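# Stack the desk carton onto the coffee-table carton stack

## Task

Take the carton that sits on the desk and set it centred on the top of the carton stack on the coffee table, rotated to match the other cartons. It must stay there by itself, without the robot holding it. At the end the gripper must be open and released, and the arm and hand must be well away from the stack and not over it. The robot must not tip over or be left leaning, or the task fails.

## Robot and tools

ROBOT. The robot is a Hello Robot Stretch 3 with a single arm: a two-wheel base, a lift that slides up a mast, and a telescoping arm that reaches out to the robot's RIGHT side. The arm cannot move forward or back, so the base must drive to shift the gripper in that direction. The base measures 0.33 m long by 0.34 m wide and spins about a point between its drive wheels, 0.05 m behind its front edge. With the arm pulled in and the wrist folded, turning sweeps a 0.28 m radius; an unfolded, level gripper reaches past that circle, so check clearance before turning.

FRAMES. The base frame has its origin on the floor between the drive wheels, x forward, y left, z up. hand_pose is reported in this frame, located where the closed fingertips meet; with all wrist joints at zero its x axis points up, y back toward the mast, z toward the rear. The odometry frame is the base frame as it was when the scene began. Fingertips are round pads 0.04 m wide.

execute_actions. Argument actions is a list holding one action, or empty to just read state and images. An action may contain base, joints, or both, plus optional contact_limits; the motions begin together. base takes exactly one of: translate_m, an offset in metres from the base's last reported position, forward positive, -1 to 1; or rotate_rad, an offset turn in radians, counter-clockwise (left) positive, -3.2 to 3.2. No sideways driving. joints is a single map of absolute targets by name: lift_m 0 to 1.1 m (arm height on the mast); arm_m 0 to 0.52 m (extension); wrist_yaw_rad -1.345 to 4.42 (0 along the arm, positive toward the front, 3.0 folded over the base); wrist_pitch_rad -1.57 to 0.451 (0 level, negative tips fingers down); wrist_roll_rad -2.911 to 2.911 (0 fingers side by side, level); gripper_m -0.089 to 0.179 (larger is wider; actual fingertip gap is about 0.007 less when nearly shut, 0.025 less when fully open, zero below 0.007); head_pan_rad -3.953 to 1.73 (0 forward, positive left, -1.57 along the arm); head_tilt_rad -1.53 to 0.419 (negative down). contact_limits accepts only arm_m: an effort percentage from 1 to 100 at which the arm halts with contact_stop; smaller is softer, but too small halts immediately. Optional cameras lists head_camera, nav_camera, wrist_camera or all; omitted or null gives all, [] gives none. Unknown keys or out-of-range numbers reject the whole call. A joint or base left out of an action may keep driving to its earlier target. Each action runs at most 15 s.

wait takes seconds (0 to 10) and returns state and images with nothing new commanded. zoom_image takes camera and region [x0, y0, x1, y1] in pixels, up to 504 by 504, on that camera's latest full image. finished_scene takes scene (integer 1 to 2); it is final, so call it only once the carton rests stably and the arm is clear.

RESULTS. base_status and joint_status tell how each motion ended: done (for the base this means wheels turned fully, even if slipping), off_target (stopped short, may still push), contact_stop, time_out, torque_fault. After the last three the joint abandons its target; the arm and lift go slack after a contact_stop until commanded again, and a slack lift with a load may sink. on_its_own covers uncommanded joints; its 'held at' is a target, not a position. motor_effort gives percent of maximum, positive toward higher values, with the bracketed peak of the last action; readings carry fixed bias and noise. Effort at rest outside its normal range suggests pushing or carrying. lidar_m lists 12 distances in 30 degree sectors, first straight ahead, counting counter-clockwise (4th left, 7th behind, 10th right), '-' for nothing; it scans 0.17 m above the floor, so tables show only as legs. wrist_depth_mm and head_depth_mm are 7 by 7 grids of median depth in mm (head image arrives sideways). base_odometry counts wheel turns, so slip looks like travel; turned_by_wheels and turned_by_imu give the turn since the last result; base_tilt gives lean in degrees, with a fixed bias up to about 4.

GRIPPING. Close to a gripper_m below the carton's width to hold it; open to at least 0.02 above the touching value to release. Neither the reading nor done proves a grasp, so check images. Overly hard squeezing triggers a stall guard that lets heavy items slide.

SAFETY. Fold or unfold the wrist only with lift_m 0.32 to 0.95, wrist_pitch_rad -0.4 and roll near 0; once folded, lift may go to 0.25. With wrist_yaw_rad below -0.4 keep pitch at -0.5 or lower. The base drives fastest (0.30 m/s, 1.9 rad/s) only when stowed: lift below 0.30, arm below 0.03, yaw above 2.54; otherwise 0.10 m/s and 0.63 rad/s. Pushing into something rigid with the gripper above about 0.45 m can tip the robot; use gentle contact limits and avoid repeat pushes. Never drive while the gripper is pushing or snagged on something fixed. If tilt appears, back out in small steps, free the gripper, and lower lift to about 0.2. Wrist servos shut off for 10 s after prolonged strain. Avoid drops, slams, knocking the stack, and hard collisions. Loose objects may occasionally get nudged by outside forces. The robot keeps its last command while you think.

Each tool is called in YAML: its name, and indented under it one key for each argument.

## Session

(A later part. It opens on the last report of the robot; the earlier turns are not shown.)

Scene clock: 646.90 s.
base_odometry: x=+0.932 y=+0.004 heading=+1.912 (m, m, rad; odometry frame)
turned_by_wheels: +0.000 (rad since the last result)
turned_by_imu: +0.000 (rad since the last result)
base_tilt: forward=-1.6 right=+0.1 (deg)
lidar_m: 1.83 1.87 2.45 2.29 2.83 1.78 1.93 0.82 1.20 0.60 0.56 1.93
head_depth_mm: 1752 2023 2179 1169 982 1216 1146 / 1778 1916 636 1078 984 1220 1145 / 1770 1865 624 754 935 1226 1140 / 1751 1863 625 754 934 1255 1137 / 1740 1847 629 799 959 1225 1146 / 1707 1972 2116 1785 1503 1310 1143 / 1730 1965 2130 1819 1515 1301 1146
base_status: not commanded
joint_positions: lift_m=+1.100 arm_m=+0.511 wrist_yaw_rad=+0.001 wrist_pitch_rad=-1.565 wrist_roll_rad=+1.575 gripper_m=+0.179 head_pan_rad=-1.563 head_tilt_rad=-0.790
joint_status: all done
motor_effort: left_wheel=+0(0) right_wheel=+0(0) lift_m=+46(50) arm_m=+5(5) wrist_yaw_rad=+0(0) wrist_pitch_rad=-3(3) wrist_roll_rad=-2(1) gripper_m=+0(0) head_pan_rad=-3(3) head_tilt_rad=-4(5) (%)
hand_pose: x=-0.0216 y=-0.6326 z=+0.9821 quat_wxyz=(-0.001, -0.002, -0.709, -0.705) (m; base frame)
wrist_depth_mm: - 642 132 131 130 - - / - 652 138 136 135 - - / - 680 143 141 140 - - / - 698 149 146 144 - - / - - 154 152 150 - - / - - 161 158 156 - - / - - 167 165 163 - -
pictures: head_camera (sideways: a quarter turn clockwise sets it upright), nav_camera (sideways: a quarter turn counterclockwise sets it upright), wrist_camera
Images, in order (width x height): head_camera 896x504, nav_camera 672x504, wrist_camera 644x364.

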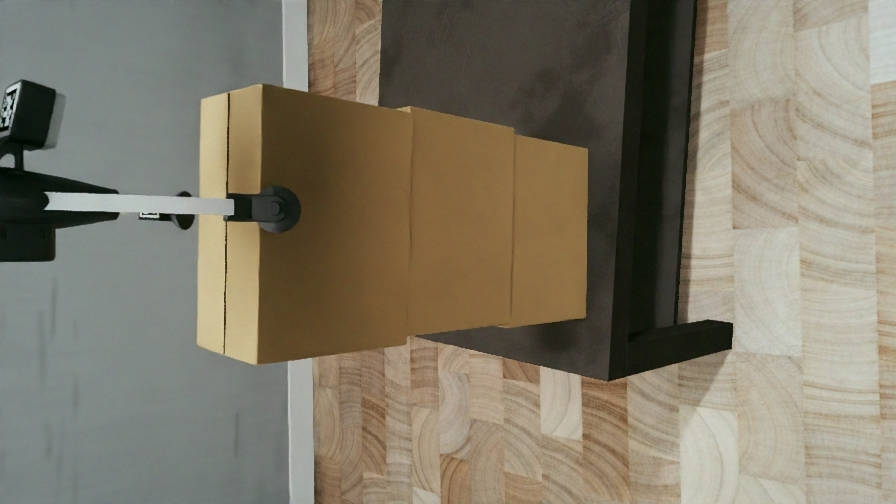

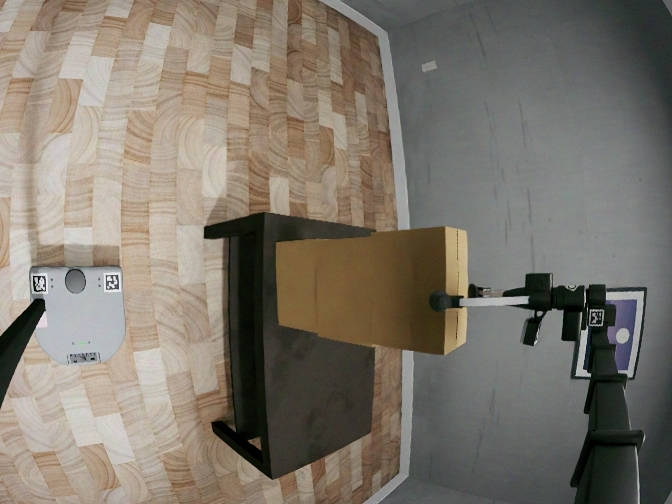

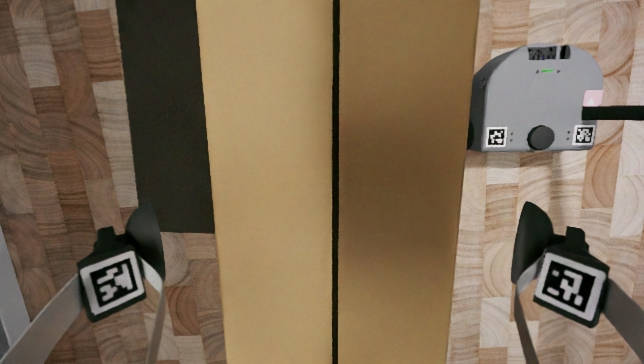

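execute_actions:
  actions:
    - {"base":{"translate_m":-0.4}}
  cameras: ["head_camera","nav_camera"]

execute_actions:
  actions:
    - {"joints":{"arm_m":0.0}}
  cameras: ["head_camera","nav_camera"]

Scene clock: 652.60 s.
base_odometry: x=+1.066 y=-0.373 heading=+1.912 (m, m, rad; odometry frame)
turned_by_wheels: +0.000 (rad since the last result)
turned_by_imu: -0.002 (rad since the last result)
base_tilt: forward=-1.7 right=+0.1 (deg)
lidar_m: 2.22 2.28 2.89 2.34 1.90 1.41 1.53 1.57 0.56 1.04 0.78 0.77
head_depth_mm: 1757 2020 2214 1803 1409 1256 1144 / 1797 2012 2194 1166 982 1199 1142 / 1796 2002 2193 1171 980 1230 1147 / 1759 1996 2154 1170 983 1236 1140 / 1753 1978 2163 1173 983 1226 1149 / 1720 1992 2151 1168 963 1254 1151 / 1730 1949 753 791 941 1239 1145
base_status: done
joint_positions: lift_m=+1.100 arm_m=+0.511 wrist_yaw_rad=+0.001 wrist_pitch_rad=-1.565 wrist_roll_rad=+1.575 gripper_m=+0.179 head_pan_rad=-1.563 head_tilt_rad=-0.790
joint_status: not commanded
motor_effort: left_wheel=+0(2) right_wheel=+1(4) lift_m=+46(47) arm_m=+4(5) wrist_yaw_rad=-1(1) wrist_pitch_rad=-3(3) wrist_roll_rad=-2(2) gripper_m=+0(0) head_pan_rad=-2(3) head_tilt_rad=-4(4) (%)
hand_pose: x=-0.0216 y=-0.6326 z=+0.9821 quat_wxyz=(-0.001, -0.002, -0.709, -0.705) (m; base frame)
wrist_depth_mm: - 636 621 617 - - - / - 662 653 646 - - - / - 678 672 659 - - - / - - 699 701 - - - / - 730 724 707 - - - / - 767 753 716 - - - / - - 781 480 - - -
pictures: head_camera (sideways: a quarter turn clockwise sets it upright), nav_camera (sideways: a quarter turn counterclockwise sets it upright)
Images, in order (width x height): head_camera 896x504, nav_camera 672x504.

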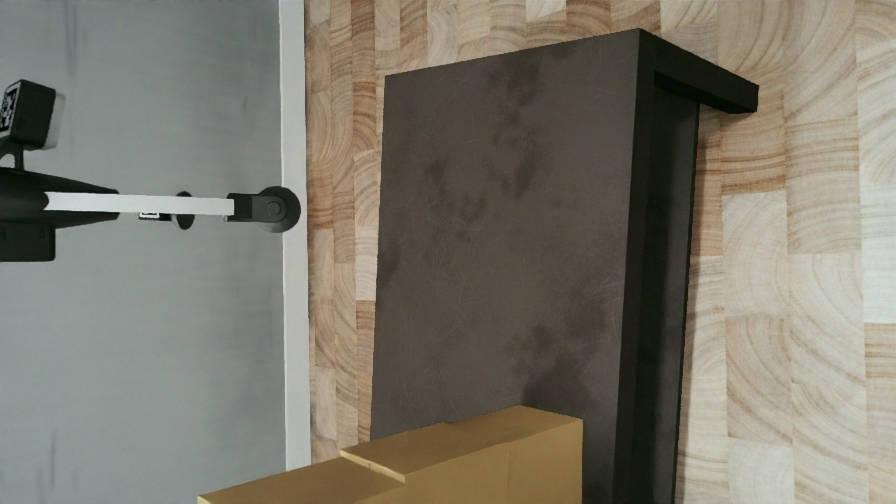

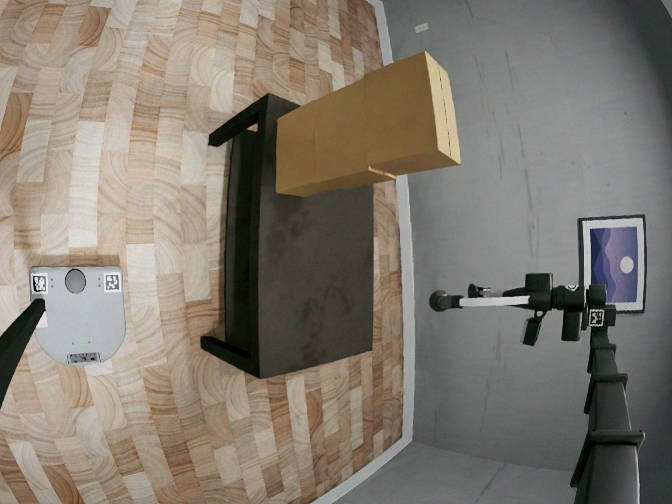

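Scene clock: 657.53 s.
base_odometry: x=+1.066 y=-0.373 heading=+1.912 (m, m, rad; odometry frame)
turned_by_wheels: +0.000 (rad since the last result)
turned_by_imu: -0.001 (rad since the last result)
base_tilt: forward=-1.7 right=+0.1 (deg)
lidar_m: 2.23 2.29 2.90 2.35 1.90 1.41 1.53 1.57 0.56 1.04 0.78 0.77
head_depth_mm: - - - - - 1276 1141 / - - - - - - 1123 / 1739 - - - - - 1121 / 1742 1994 2173 1241 - 1242 1138 / 1755 1973 2152 1224 - 1256 1144 / 1728 1993 2157 1172 962 1247 1139 / 1735 1952 755 788 944 1253 1142
base_status: not commanded
joint_positions: lift_m=+1.100 arm_m=+0.001 wrist_yaw_rad=+0.001 wrist_pitch_rad=-1.565 wrist_roll_rad=+1.575 gripper_m=+0.179 head_pan_rad=-1.563 head_tilt_rad=-0.790
joint_status: all done
motor_effort: left_wheel=+0(0) right_wheel=+0(1) lift_m=+46(46) arm_m=-6(8) wrist_yaw_rad=-1(1) wrist_pitch_rad=-3(3) wrist_roll_rad=-1(2) gripper_m=+0(0) head_pan_rad=-2(3) head_tilt_rad=-4(4) (%)
hand_pose: x=-0.0216 y=-0.1230 z=+0.9821 quat_wxyz=(-0.001, -0.001, -0.709, -0.705) (m; base frame)
wrist_depth_mm: 653 651 - - - - - / 655 666 - - - - - / 685 680 - - - - - / 708 712 - - - - - / 745 719 - - - - - / 775 763 - - - - - / 543 707 - - - - -
pictures: head_camera (sideways: a quarter turn clockwise sets it upright), nav_camera (sideways: a quarter turn counterclockwise sets it upright)
Images, in order (width x height): head_camera 896x504, nav_camera 672x504.

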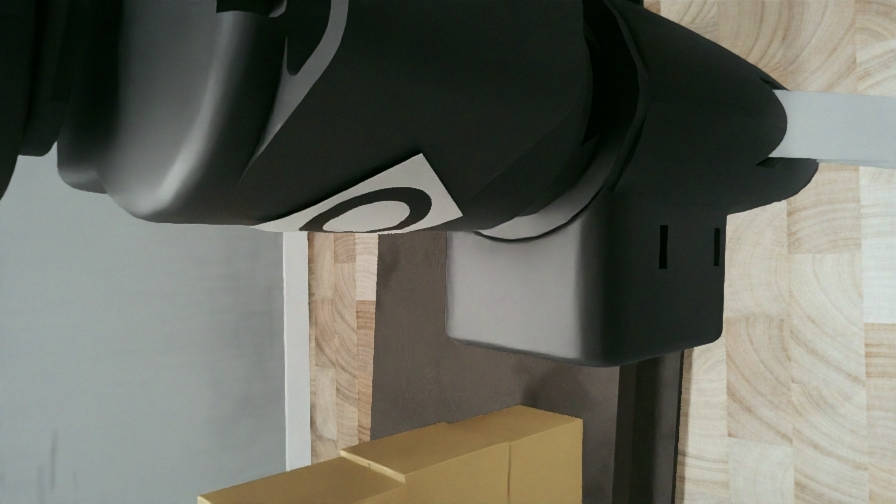

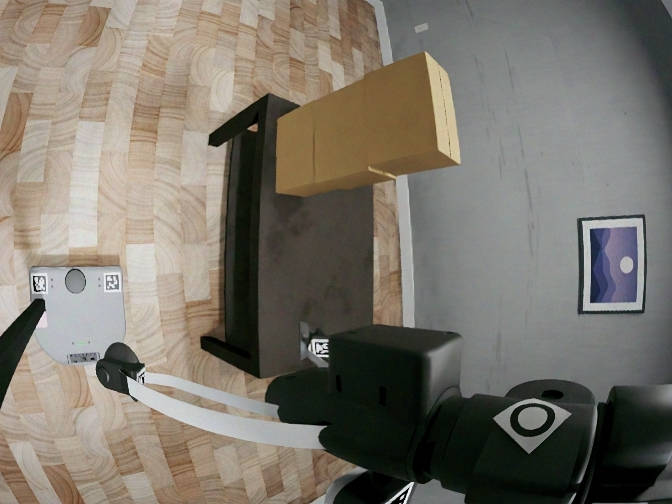

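zoom_image:
  camera: "head_camera"
  region: [190,380,600,504]

Region (190, 380, 600, 504) of head_camera's 896x504 image, scaled by 1.229, with more detail than that image has; it fills the top 152 rows of this view, and the rest is white.

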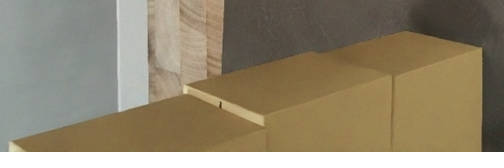

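execute_actions:
  actions:
    - {"joints":{"arm_m":0.511}}
  cameras: []

execute_actions:
  actions:
    - {"base":{"translate_m":0.4}}
  cameras: ["head_camera","wrist_camera"]

execute_actions:
  actions:
    - {"joints":{"lift_m":1.056,"gripper_m":0.065}}
  cameras: []

execute_actions:
  actions:
    - {"joints":{"lift_m":1.066}}
  cameras: []

execute_actions:
  actions:
    - {"base":{"translate_m":-0.012}}
  cameras: []

execute_actions:
  actions:
    - {"joints":{"lift_m":1.057}}
  cameras: ["head_camera"]

Scene clock: 664.23 s.
base_odometry: x=+1.066 y=-0.373 heading=+1.912 (m, m, rad; odometry frame)
turned_by_wheels: +0.000 (rad since the last result)
turned_by_imu: -0.002 (rad since the last result)
base_tilt: forward=-1.8 right=+0.2 (deg)
lidar_m: 2.22 2.28 2.89 2.34 1.90 1.41 1.53 1.57 0.56 1.04 0.78 0.78
head_depth_mm: 1772 2009 2200 1785 1400 1251 1144 / 1782 2005 2180 1172 981 1200 1142 / 1787 2005 2178 1167 981 1230 1147 / 1784 1996 2164 1168 983 1231 1146 / 1759 1990 2163 1175 982 1225 1138 / 1746 1996 2176 1172 962 1250 1141 / 1742 1941 751 789 938 1249 1143
base_status: not commanded
joint_positions: lift_m=+1.100 arm_m=+0.511 wrist_yaw_rad=+0.001 wrist_pitch_rad=-1.565 wrist_roll_rad=+1.575 gripper_m=+0.179 head_pan_rad=-1.563 head_tilt_rad=-0.790
joint_status: all done
motor_effort: left_wheel=+0(0) right_wheel=+1(0) lift_m=+46(46) arm_m=+5(6) wrist_yaw_rad=+0(1) wrist_pitch_rad=-3(3) wrist_roll_rad=-1(1) gripper_m=+0(0) head_pan_rad=-3(4) head_tilt_rad=-5(4) (%)
hand_pose: x=-0.0216 y=-0.6326 z=+0.9821 quat_wxyz=(-0.001, -0.001, -0.709, -0.705) (m; base frame)
wrist_depth_mm: - 639 632 619 - - - / - 666 650 639 - - - / - 692 683 666 - - - / - - 695 686 - - - / - 733 720 702 - - - / - 767 767 719 - - - / - - 771 485 - - -
pictures: none
No camera images: the call's "cameras" was empty. Leave "cameras" out to get every camera's image.

Scene clock: 669.73 s.
base_odometry: x=+0.932 y=+0.004 heading=+1.912 (m, m, rad; odometry frame)
turned_by_wheels: +0.000 (rad since the last result)
turned_by_imu: -0.001 (rad since the last result)
base_tilt: forward=-1.6 right=+0.2 (deg)
lidar_m: 1.83 1.88 2.45 2.29 2.84 1.78 1.93 0.82 1.21 0.59 0.56 1.93
head_depth_mm: 1751 2010 2181 1166 982 1222 1143 / 1776 1921 635 1084 982 1216 1139 / 1767 1874 624 750 937 1233 1140 / 1778 1867 625 754 938 1251 1149 / 1720 1869 627 802 959 1227 1143 / 1729 1965 2158 1803 1514 1310 1138 / 1728 1962 2147 1788 1503 1296 1143
base_status: done
joint_positions: lift_m=+1.100 arm_m=+0.511 wrist_yaw_rad=+0.001 wrist_pitch_rad=-1.565 wrist_roll_rad=+1.575 gripper_m=+0.179 head_pan_rad=-1.563 head_tilt_rad=-0.790
joint_status: not commanded
motor_effort: left_wheel=+0(3) right_wheel=+0(5) lift_m=+47(47) arm_m=+5(5) wrist_yaw_rad=+0(2) wrist_pitch_rad=-3(3) wrist_roll_rad=-1(1) gripper_m=+0(0) head_pan_rad=-3(3) head_tilt_rad=-5(4) (%)
hand_pose: x=-0.0216 y=-0.6326 z=+0.9821 quat_wxyz=(-0.001, -0.001, -0.709, -0.705) (m; base frame)
wrist_depth_mm: - 640 133 131 130 - - / - 664 138 136 135 - - / - 686 143 141 140 - - / - 712 148 146 144 - - / - - 154 151 150 - - / - - 161 158 156 - - / - - 168 164 164 - -
pictures: head_camera (sideways: a quarter turn clockwise sets it upright), wrist_camera
Images, in order (width x height): head_camera 896x504, wrist_camera 644x364.

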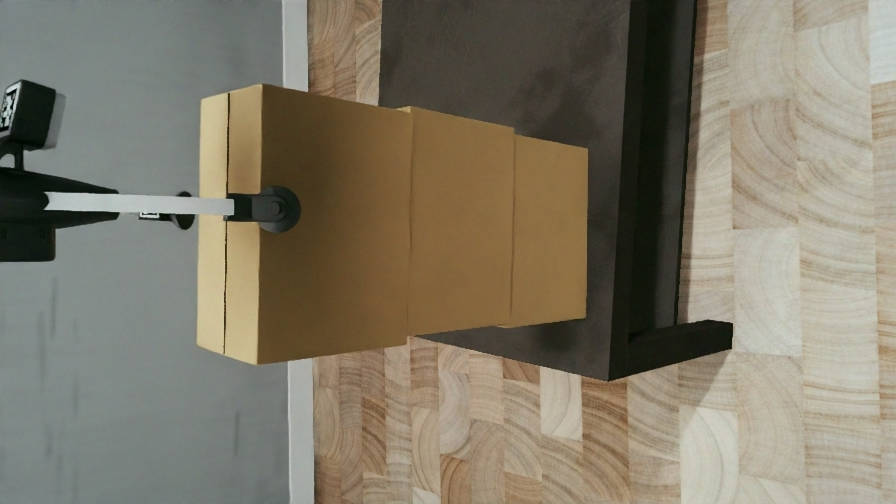

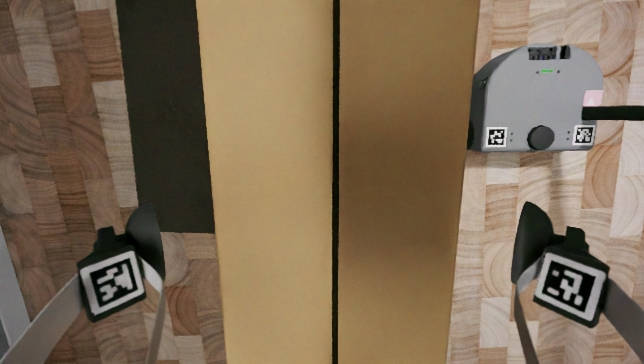

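Scene clock: 671.37 s.
base_odometry: x=+0.932 y=+0.004 heading=+1.912 (m, m, rad; odometry frame)
turned_by_wheels: +0.000 (rad since the last result)
turned_by_imu: +0.000 (rad since the last result)
base_tilt: forward=-1.6 right=+0.1 (deg)
lidar_m: 1.83 1.88 2.45 2.30 2.83 1.78 1.93 0.82 1.21 0.59 0.56 1.93
head_depth_mm: 1744 1997 2181 1169 986 1221 1143 / 1723 1917 635 1080 977 1233 1140 / 1775 1872 629 754 937 1227 1140 / 1750 1848 627 754 943 1248 1150 / 1727 1865 631 805 962 1228 1138 / 1721 1952 2161 1795 1506 1297 1144 / 1724 1964 2137 1802 1508 1298 1148
base_status: not commanded
joint_positions: lift_m=+1.068 arm_m=+0.511 wrist_yaw_rad=+0.001 wrist_pitch_rad=-1.569 wrist_roll_rad=+1.575 gripper_m=+0.067 head_pan_rad=-1.563 head_tilt_rad=-0.791
joint_status: lift_m contact_stop (moved -0.031 of -0.044); the others done
on_its_own: lift_m is slack since a contact_stop, until your next command for it (your +1.056 is given up)
motor_effort: left_wheel=+0(1) right_wheel=+1(1) lift_m=+38(42) arm_m=+5(5) wrist_yaw_rad=-1(0) wrist_pitch_rad=+0(3) wrist_roll_rad=-1(1) gripper_m=-40(99) head_pan_rad=-3(2) head_tilt_rad=-5(4) (%)
hand_pose: x=-0.0216 y=-0.6315 z=+0.9508 quat_wxyz=(-0.001, -0.001, -0.707, -0.707) (m; base frame)
wrist_depth_mm: - 600 104 104 103 103 969 / - 619 108 107 106 105 - / - 643 112 111 110 109 - / - 677 116 115 114 - - / - - 121 120 119 119 - / - - 126 124 123 123 - / - - 130 129 128 - -
pictures: none
No camera images: the call's "cameras" was empty. Leave "cameras" out to get every camera's image.

not run: a stop came earlier in this reply.

not run: a stop came earlier in this reply.

not run: a stop came earlier in this reply.

execute_actions:
  actions:
    - {"joints":{"lift_m":1.077}}
  cameras: []

execute_actions:
  actions:
    - {"base":{"translate_m":-0.012}}
  cameras: []

execute_actions:
  actions:
    - {"joints":{"lift_m":1.069}}
  cameras: ["head_camera"]

Scene clock: 673.40 s.
base_odometry: x=+0.932 y=+0.004 heading=+1.912 (m, m, rad; odometry frame)
turned_by_wheels: +0.000 (rad since the last result)
turned_by_imu: +0.000 (rad since the last result)
base_tilt: forward=-1.5 right=+0.1 (deg)
lidar_m: 1.82 1.87 2.45 2.29 2.84 1.78 1.93 0.82 1.20 0.59 0.56 1.93
head_depth_mm: 1748 1999 2163 1171 981 1233 1143 / 1759 1908 635 1079 979 1228 1136 / 1781 1878 632 751 938 1225 1143 / 1766 1852 626 757 940 1252 1147 / 1724 1881 631 806 953 1220 1141 / 1723 1966 2167 1800 1510 1295 1140 / 1725 1939 2145 1799 1506 1298 1145
base_status: not commanded
joint_positions: lift_m=+1.077 arm_m=+0.511 wrist_yaw_rad=+0.001 wrist_pitch_rad=-1.566 wrist_roll_rad=+1.575 gripper_m=+0.077 head_pan_rad=-1.563 head_tilt_rad=-0.791
joint_status: all done
on_its_own: gripper_m is held at +0.076, not at your +0.065, by its stall guard, which is still easing
motor_effort: left_wheel=+0(0) right_wheel=+0(1) lift_m=+47(48) arm_m=+5(5) wrist_yaw_rad=-1(0) wrist_pitch_rad=-2(3) wrist_roll_rad=-1(1) gripper_m=-13(35) head_pan_rad=-3(3) head_tilt_rad=-5(4) (%)
hand_pose: x=-0.0216 y=-0.6324 z=+0.9591 quat_wxyz=(-0.001, -0.001, -0.708, -0.706) (m; base frame)
wrist_depth_mm: - 610 108 107 106 107 972 / - 637 112 110 110 109 - / - 659 115 114 114 113 - / - 692 120 119 118 - - / - - 124 123 122 - - / - - 130 128 127 129 - / - - 136 134 133 - -
pictures: none
No camera images: the call's "cameras" was empty. Leave "cameras" out to get every camera's image.

Scene clock: 675.57 s.
base_odometry: x=+0.936 y=-0.007 heading=+1.912 (m, m, rad; odometry frame)
turned_by_wheels: +0.000 (rad since the last result)
turned_by_imu: -0.001 (rad since the last result)
base_tilt: forward=-1.6 right=+0.0 (deg)
lidar_m: 1.84 1.88 2.47 2.29 2.83 1.77 1.92 0.81 1.20 1.05 0.57 1.94
head_depth_mm: 1741 1973 2178 1161 983 1222 1137 / 1746 1910 637 1107 984 1214 1146 / 1784 1873 630 749 937 1221 1140 / 1768 1869 626 757 937 1244 1137 / 1734 1863 630 777 954 1224 1136 / 1743 1973 2157 1783 1469 1270 1140 / 1732 1968 2139 1810 1511 1294 1139
base_status: done
joint_positions: lift_m=+1.077 arm_m=+0.511 wrist_yaw_rad=+0.001 wrist_pitch_rad=-1.566 wrist_roll_rad=+1.575 gripper_m=+0.087 head_pan_rad=-1.563 head_tilt_rad=-0.791
joint_status: not commanded
on_its_own: gripper_m is held at +0.087, not at your +0.065, by its stall guard, which is still easing
motor_effort: left_wheel=+0(5) right_wheel=+0(5) lift_m=+47(47) arm_m=+4(4) wrist_yaw_rad=-1(0) wrist_pitch_rad=-2(2) wrist_roll_rad=-1(1) gripper_m=-3(29) head_pan_rad=-2(3) head_tilt_rad=-4(5) (%)
hand_pose: x=-0.0216 y=-0.6324 z=+0.9591 quat_wxyz=(-0.001, -0.001, -0.708, -0.706) (m; base frame)
wrist_depth_mm: - 610 108 107 106 107 974 / - 640 111 110 110 109 - / - 651 115 114 113 113 - / - 684 120 119 118 - - / - - 124 124 122 - - / - - 130 128 127 129 - / - - 136 134 133 - -
pictures: none
No camera images: the call's "cameras" was empty. Leave "cameras" out to get every camera's image.

Scene clock: 676.67 s.
base_odometry: x=+0.936 y=-0.007 heading=+1.912 (m, m, rad; odometry frame)
turned_by_wheels: +0.000 (rad since the last result)
turned_by_imu: +0.000 (rad since the last result)
base_tilt: forward=-1.5 right=+0.0 (deg)
lidar_m: 1.84 1.89 2.47 2.29 2.83 1.77 1.92 0.81 1.20 1.05 0.57 1.94
head_depth_mm: 1748 1998 2157 1172 977 1223 1145 / 1713 1897 637 1108 980 1221 1147 / 1792 1877 630 750 937 1219 1142 / 1759 1895 625 757 939 1255 1144 / 1734 1877 629 778 958 1232 1141 / 1730 1964 2141 1798 1476 1272 1144 / 1738 1967 2161 1804 1504 1295 1145
base_status: not commanded
joint_positions: lift_m=+1.072 arm_m=+0.511 wrist_yaw_rad=+0.001 wrist_pitch_rad=-1.570 wrist_roll_rad=+1.575 gripper_m=+0.091 head_pan_rad=-1.563 head_tilt_rad=-0.791
joint_status: lift_m contact_stop (moved -0.004 of -0.008)
on_its_own: gripper_m is held at +0.090, not at your +0.065, by its stall guard, which is not easing now; lift_m is slack since a contact_stop, until your next command for it
motor_effort: left_wheel=-1(1) right_wheel=+2(2) lift_m=+38(44) arm_m=+4(4) wrist_yaw_rad=-1(1) wrist_pitch_rad=+0(2) wrist_roll_rad=-1(1) gripper_m=-24(25) head_pan_rad=-3(2) head_tilt_rad=-5(4) (%)
hand_pose: x=-0.0216 y=-0.6314 z=+0.9547 quat_wxyz=(-0.001, -0.001, -0.707, -0.707) (m; base frame)
wrist_depth_mm: - 609 108 107 106 107 981 / - 627 111 111 110 109 - / - 659 115 115 114 113 - / - 692 120 119 118 - - / - - 124 123 122 - - / - - 130 128 128 - - / - - 136 134 133 - -
pictures: head_camera (sideways: a quarter turn clockwise sets it upright)
Images, in order (width x height): head_camera 896x504.

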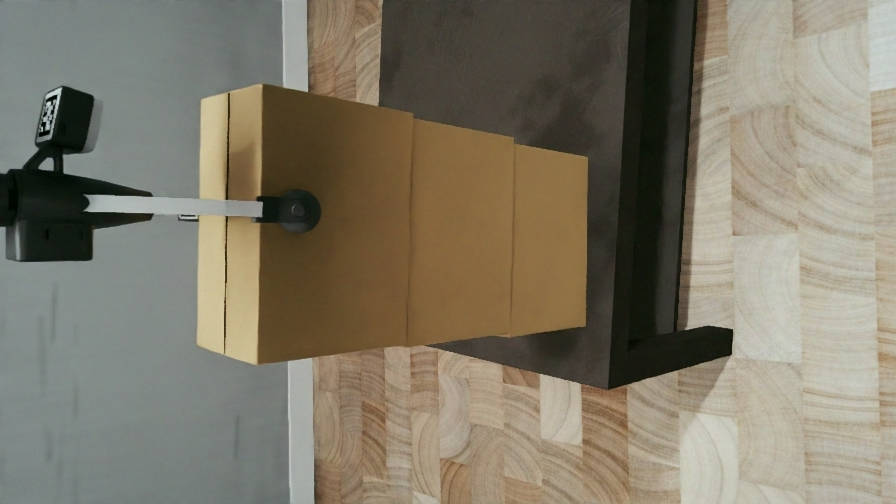

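Aligned now. Release and leave.

execute_actions:
  actions:
    - {"joints":{"gripper_m":0.179}}
  cameras: []

execute_actions:
  actions:
    - {"joints":{"lift_m":1.1}}
  cameras: []

execute_actions:
  actions:
    - {"base":{"translate_m":-0.4}}
  cameras: ["head_camera","nav_camera"]

execute_actions:
  actions:
    - {"joints":{"arm_m":0.05},"base":{"translate_m":-0.3}}
  cameras: ["nav_camera"]

Scene clock: 678.57 s.
base_odometry: x=+0.936 y=-0.007 heading=+1.912 (m, m, rad; odometry frame)
turned_by_wheels: +0.000 (rad since the last result)
turned_by_imu: +0.000 (rad since the last result)
base_tilt: forward=-1.7 right=-0.2 (deg)
lidar_m: 1.84 1.89 2.47 2.29 2.84 1.77 1.92 0.81 1.20 1.05 0.56 1.94
head_depth_mm: 1743 2009 2161 1161 985 1233 1140 / 1701 1914 634 1111 980 1227 1137 / 1790 1858 635 750 933 1229 1141 / 1769 1865 627 753 941 1245 1139 / 1740 1873 627 776 960 1230 1143 / 1734 1966 2151 1800 1480 1275 1149 / 1723 1965 2149 1805 1500 1295 1144
base_status: not commanded
joint_positions: lift_m=+1.072 arm_m=+0.511 wrist_yaw_rad=+0.001 wrist_pitch_rad=-1.567 wrist_roll_rad=+1.575 gripper_m=+0.179 head_pan_rad=-1.563 head_tilt_rad=-0.791
joint_status: all done
on_its_own: lift_m is slack since a contact_stop, until your next command for it
motor_effort: left_wheel=+0(1) right_wheel=+1(2) lift_m=+38(38) arm_m=+4(4) wrist_yaw_rad=+0(1) wrist_pitch_rad=-2(2) wrist_roll_rad=-1(1) gripper_m=+1(100) head_pan_rad=-3(3) head_tilt_rad=-5(4) (%)
hand_pose: x=-0.0216 y=-0.6322 z=+0.9546 quat_wxyz=(-0.001, -0.001, -0.708, -0.706) (m; base frame)
wrist_depth_mm: - 606 107 106 105 106 999 / - 628 111 110 109 108 - / - 654 115 114 113 112 - / - 680 119 118 117 - - / - - 123 123 121 - - / - - 129 127 126 - - / - - 134 133 131 - -
pictures: none
No camera images: the call's "cameras" was empty. Leave "cameras" out to get every camera's image.

Scene clock: 679.60 s.
base_odometry: x=+0.936 y=-0.007 heading=+1.912 (m, m, rad; odometry frame)
turned_by_wheels: +0.000 (rad since the last result)
turned_by_imu: +0.000 (rad since the last result)
base_tilt: forward=-1.6 right=+0.1 (deg)
lidar_m: 1.84 1.89 2.47 2.29 2.83 1.77 1.92 0.81 1.20 1.05 0.56 1.93
head_depth_mm: 1757 2006 2185 1163 981 1224 1143 / 1773 1911 632 1105 978 1227 1145 / 1776 1875 624 751 936 1222 1147 / 1775 1879 627 755 941 1248 1136 / 1737 1859 630 780 960 1232 1140 / 1724 1961 2131 1808 1480 1274 1140 / 1724 1945 2169 1790 1497 1307 1147
base_status: not commanded
joint_positions: lift_m=+1.100 arm_m=+0.511 wrist_yaw_rad=+0.001 wrist_pitch_rad=-1.567 wrist_roll_rad=+1.575 gripper_m=+0.179 head_pan_rad=-1.563 head_tilt_rad=-0.791
joint_status: all done
motor_effort: left_wheel=+0(0) right_wheel=+1(1) lift_m=+47(48) arm_m=+4(4) wrist_yaw_rad=-1(1) wrist_pitch_rad=-2(2) wrist_roll_rad=-1(1) gripper_m=+0(0) head_pan_rad=-3(3) head_tilt_rad=-5(5) (%)
hand_pose: x=-0.0216 y=-0.6322 z=+0.9821 quat_wxyz=(-0.001, -0.001, -0.708, -0.706) (m; base frame)
wrist_depth_mm: - 633 133 131 130 - - / - 653 137 136 135 - - / - 683 143 141 139 - - / - 718 148 146 145 - - / - - 154 152 150 - - / - - 161 158 157 - - / - - 168 164 163 - -
pictures: none
No camera images: the call's "cameras" was empty. Leave "cameras" out to get every camera's image.

Scene clock: 684.93 s.
base_odometry: x=+1.070 y=-0.384 heading=+1.912 (m, m, rad; odometry frame)
turned_by_wheels: +0.000 (rad since the last result)
turned_by_imu: -0.002 (rad since the last result)
base_tilt: forward=-1.5 right=+0.0 (deg)
lidar_m: 2.24 2.30 2.88 2.35 1.89 1.40 1.52 1.55 0.56 1.04 0.80 0.78
head_depth_mm: 1762 2030 2174 1791 1468 1281 1142 / 1804 2002 2184 1166 981 1177 1140 / 1785 1987 2197 1178 978 1229 1141 / 1799 2003 2172 1166 975 1227 1136 / 1767 1967 2153 1166 989 1226 1148 / 1742 1990 2148 1170 979 1247 1137 / 1731 1942 754 809 941 1263 1140
base_status: done
joint_positions: lift_m=+1.100 arm_m=+0.511 wrist_yaw_rad=+0.001 wrist_pitch_rad=-1.567 wrist_roll_rad=+1.575 gripper_m=+0.179 head_pan_rad=-1.563 head_tilt_rad=-0.791
joint_status: not commanded
motor_effort: left_wheel=+0(5) right_wheel=+0(2) lift_m=+47(47) arm_m=+4(3) wrist_yaw_rad=+0(0) wrist_pitch_rad=-2(2) wrist_roll_rad=-1(1) gripper_m=+1(0) head_pan_rad=-3(2) head_tilt_rad=-4(4) (%)
hand_pose: x=-0.0216 y=-0.6322 z=+0.9821 quat_wxyz=(-0.001, -0.001, -0.708, -0.706) (m; base frame)
wrist_depth_mm: - - 634 625 - - - / - 662 640 644 - - - / - 675 667 663 - - - / - - 693 693 - - - / - 733 720 714 - - - / - 763 753 722 - - - / - - 786 516 - - -
pictures: head_camera (sideways: a quarter turn clockwise sets it upright), nav_camera (sideways: a quarter turn counterclockwise sets it upright)
Images, in order (width x height): head_camera 896x504, nav_camera 672x504.

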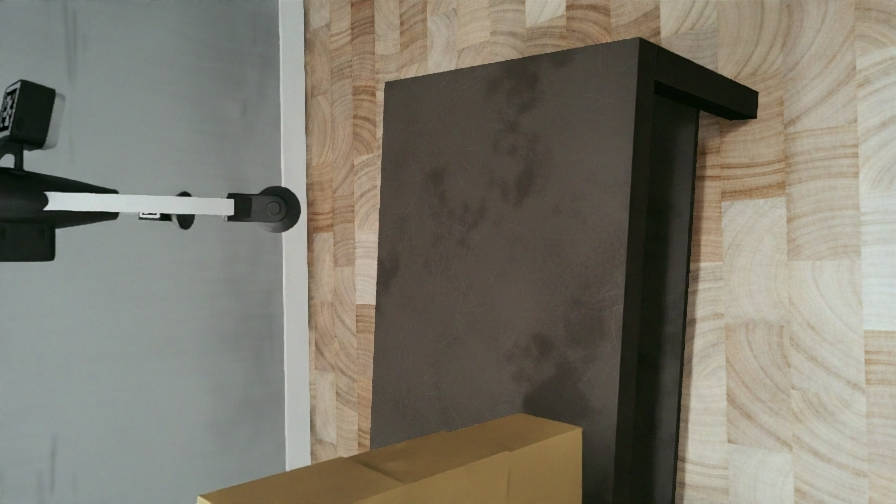

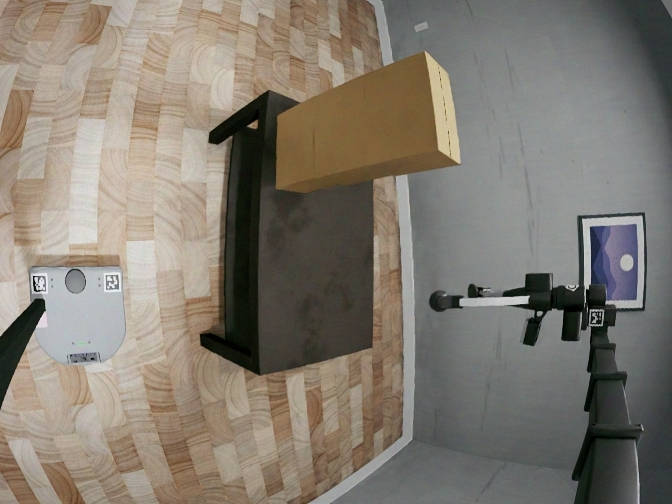

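Scene clock: 689.50 s.
base_odometry: x=+1.170 y=-0.667 heading=+1.911 (m, m, rad; odometry frame)
turned_by_wheels: +0.000 (rad since the last result)
turned_by_imu: -0.002 (rad since the last result)
base_tilt: forward=-1.7 right=+0.1 (deg)
lidar_m: 2.54 2.60 2.43 2.29 1.74 1.14 1.22 1.25 1.65 0.50 1.34 1.02
head_depth_mm: - - 2144 - 1507 1297 1142 / - - - - 1472 1296 1139 / - - - - - 1308 1143 / 1759 2004 2238 - 1004 1227 1144 / 1761 1995 2210 1175 980 1223 1134 / 1773 2000 2178 1172 990 1230 1151 / 1752 1982 2164 1166 990 1253 1145
base_status: done
joint_positions: lift_m=+1.100 arm_m=+0.050 wrist_yaw_rad=+0.001 wrist_pitch_rad=-1.566 wrist_roll_rad=+1.575 gripper_m=+0.179 head_pan_rad=-1.563 head_tilt_rad=-0.791
joint_status: all done
motor_effort: left_wheel=+0(2) right_wheel=+1(4) lift_m=+47(47) arm_m=-6(6) wrist_yaw_rad=-1(1) wrist_pitch_rad=-2(2) wrist_roll_rad=-1(1) gripper_m=+0(1) head_pan_rad=-3(3) head_tilt_rad=-4(5) (%)
hand_pose: x=-0.0216 y=-0.1721 z=+0.9821 quat_wxyz=(-0.001, -0.001, -0.708, -0.706) (m; base frame)
wrist_depth_mm: - - - - - - - / - - - - - - - / - - - - - - - / 710 707 - - - - - / 734 733 - - - - - / 763 765 - - - - - / 798 794 - - - - -
pictures: nav_camera (sideways: a quarter turn counterclockwise sets it upright)
Images, in order (width x height): nav_camera 672x504.

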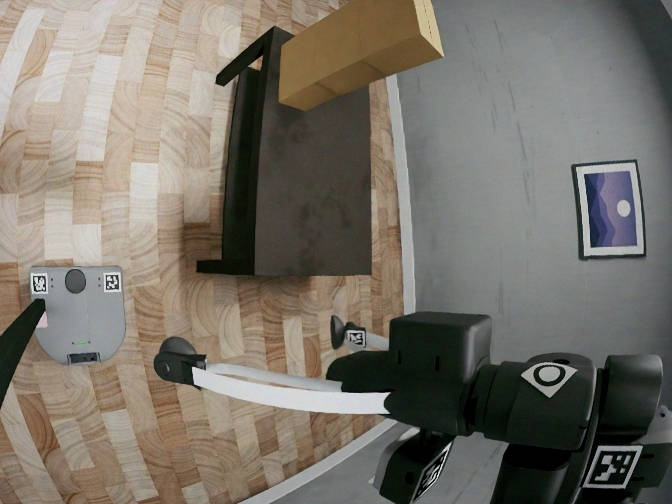

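finished_scene:
  scene: 1

The scene is finished: the task was done.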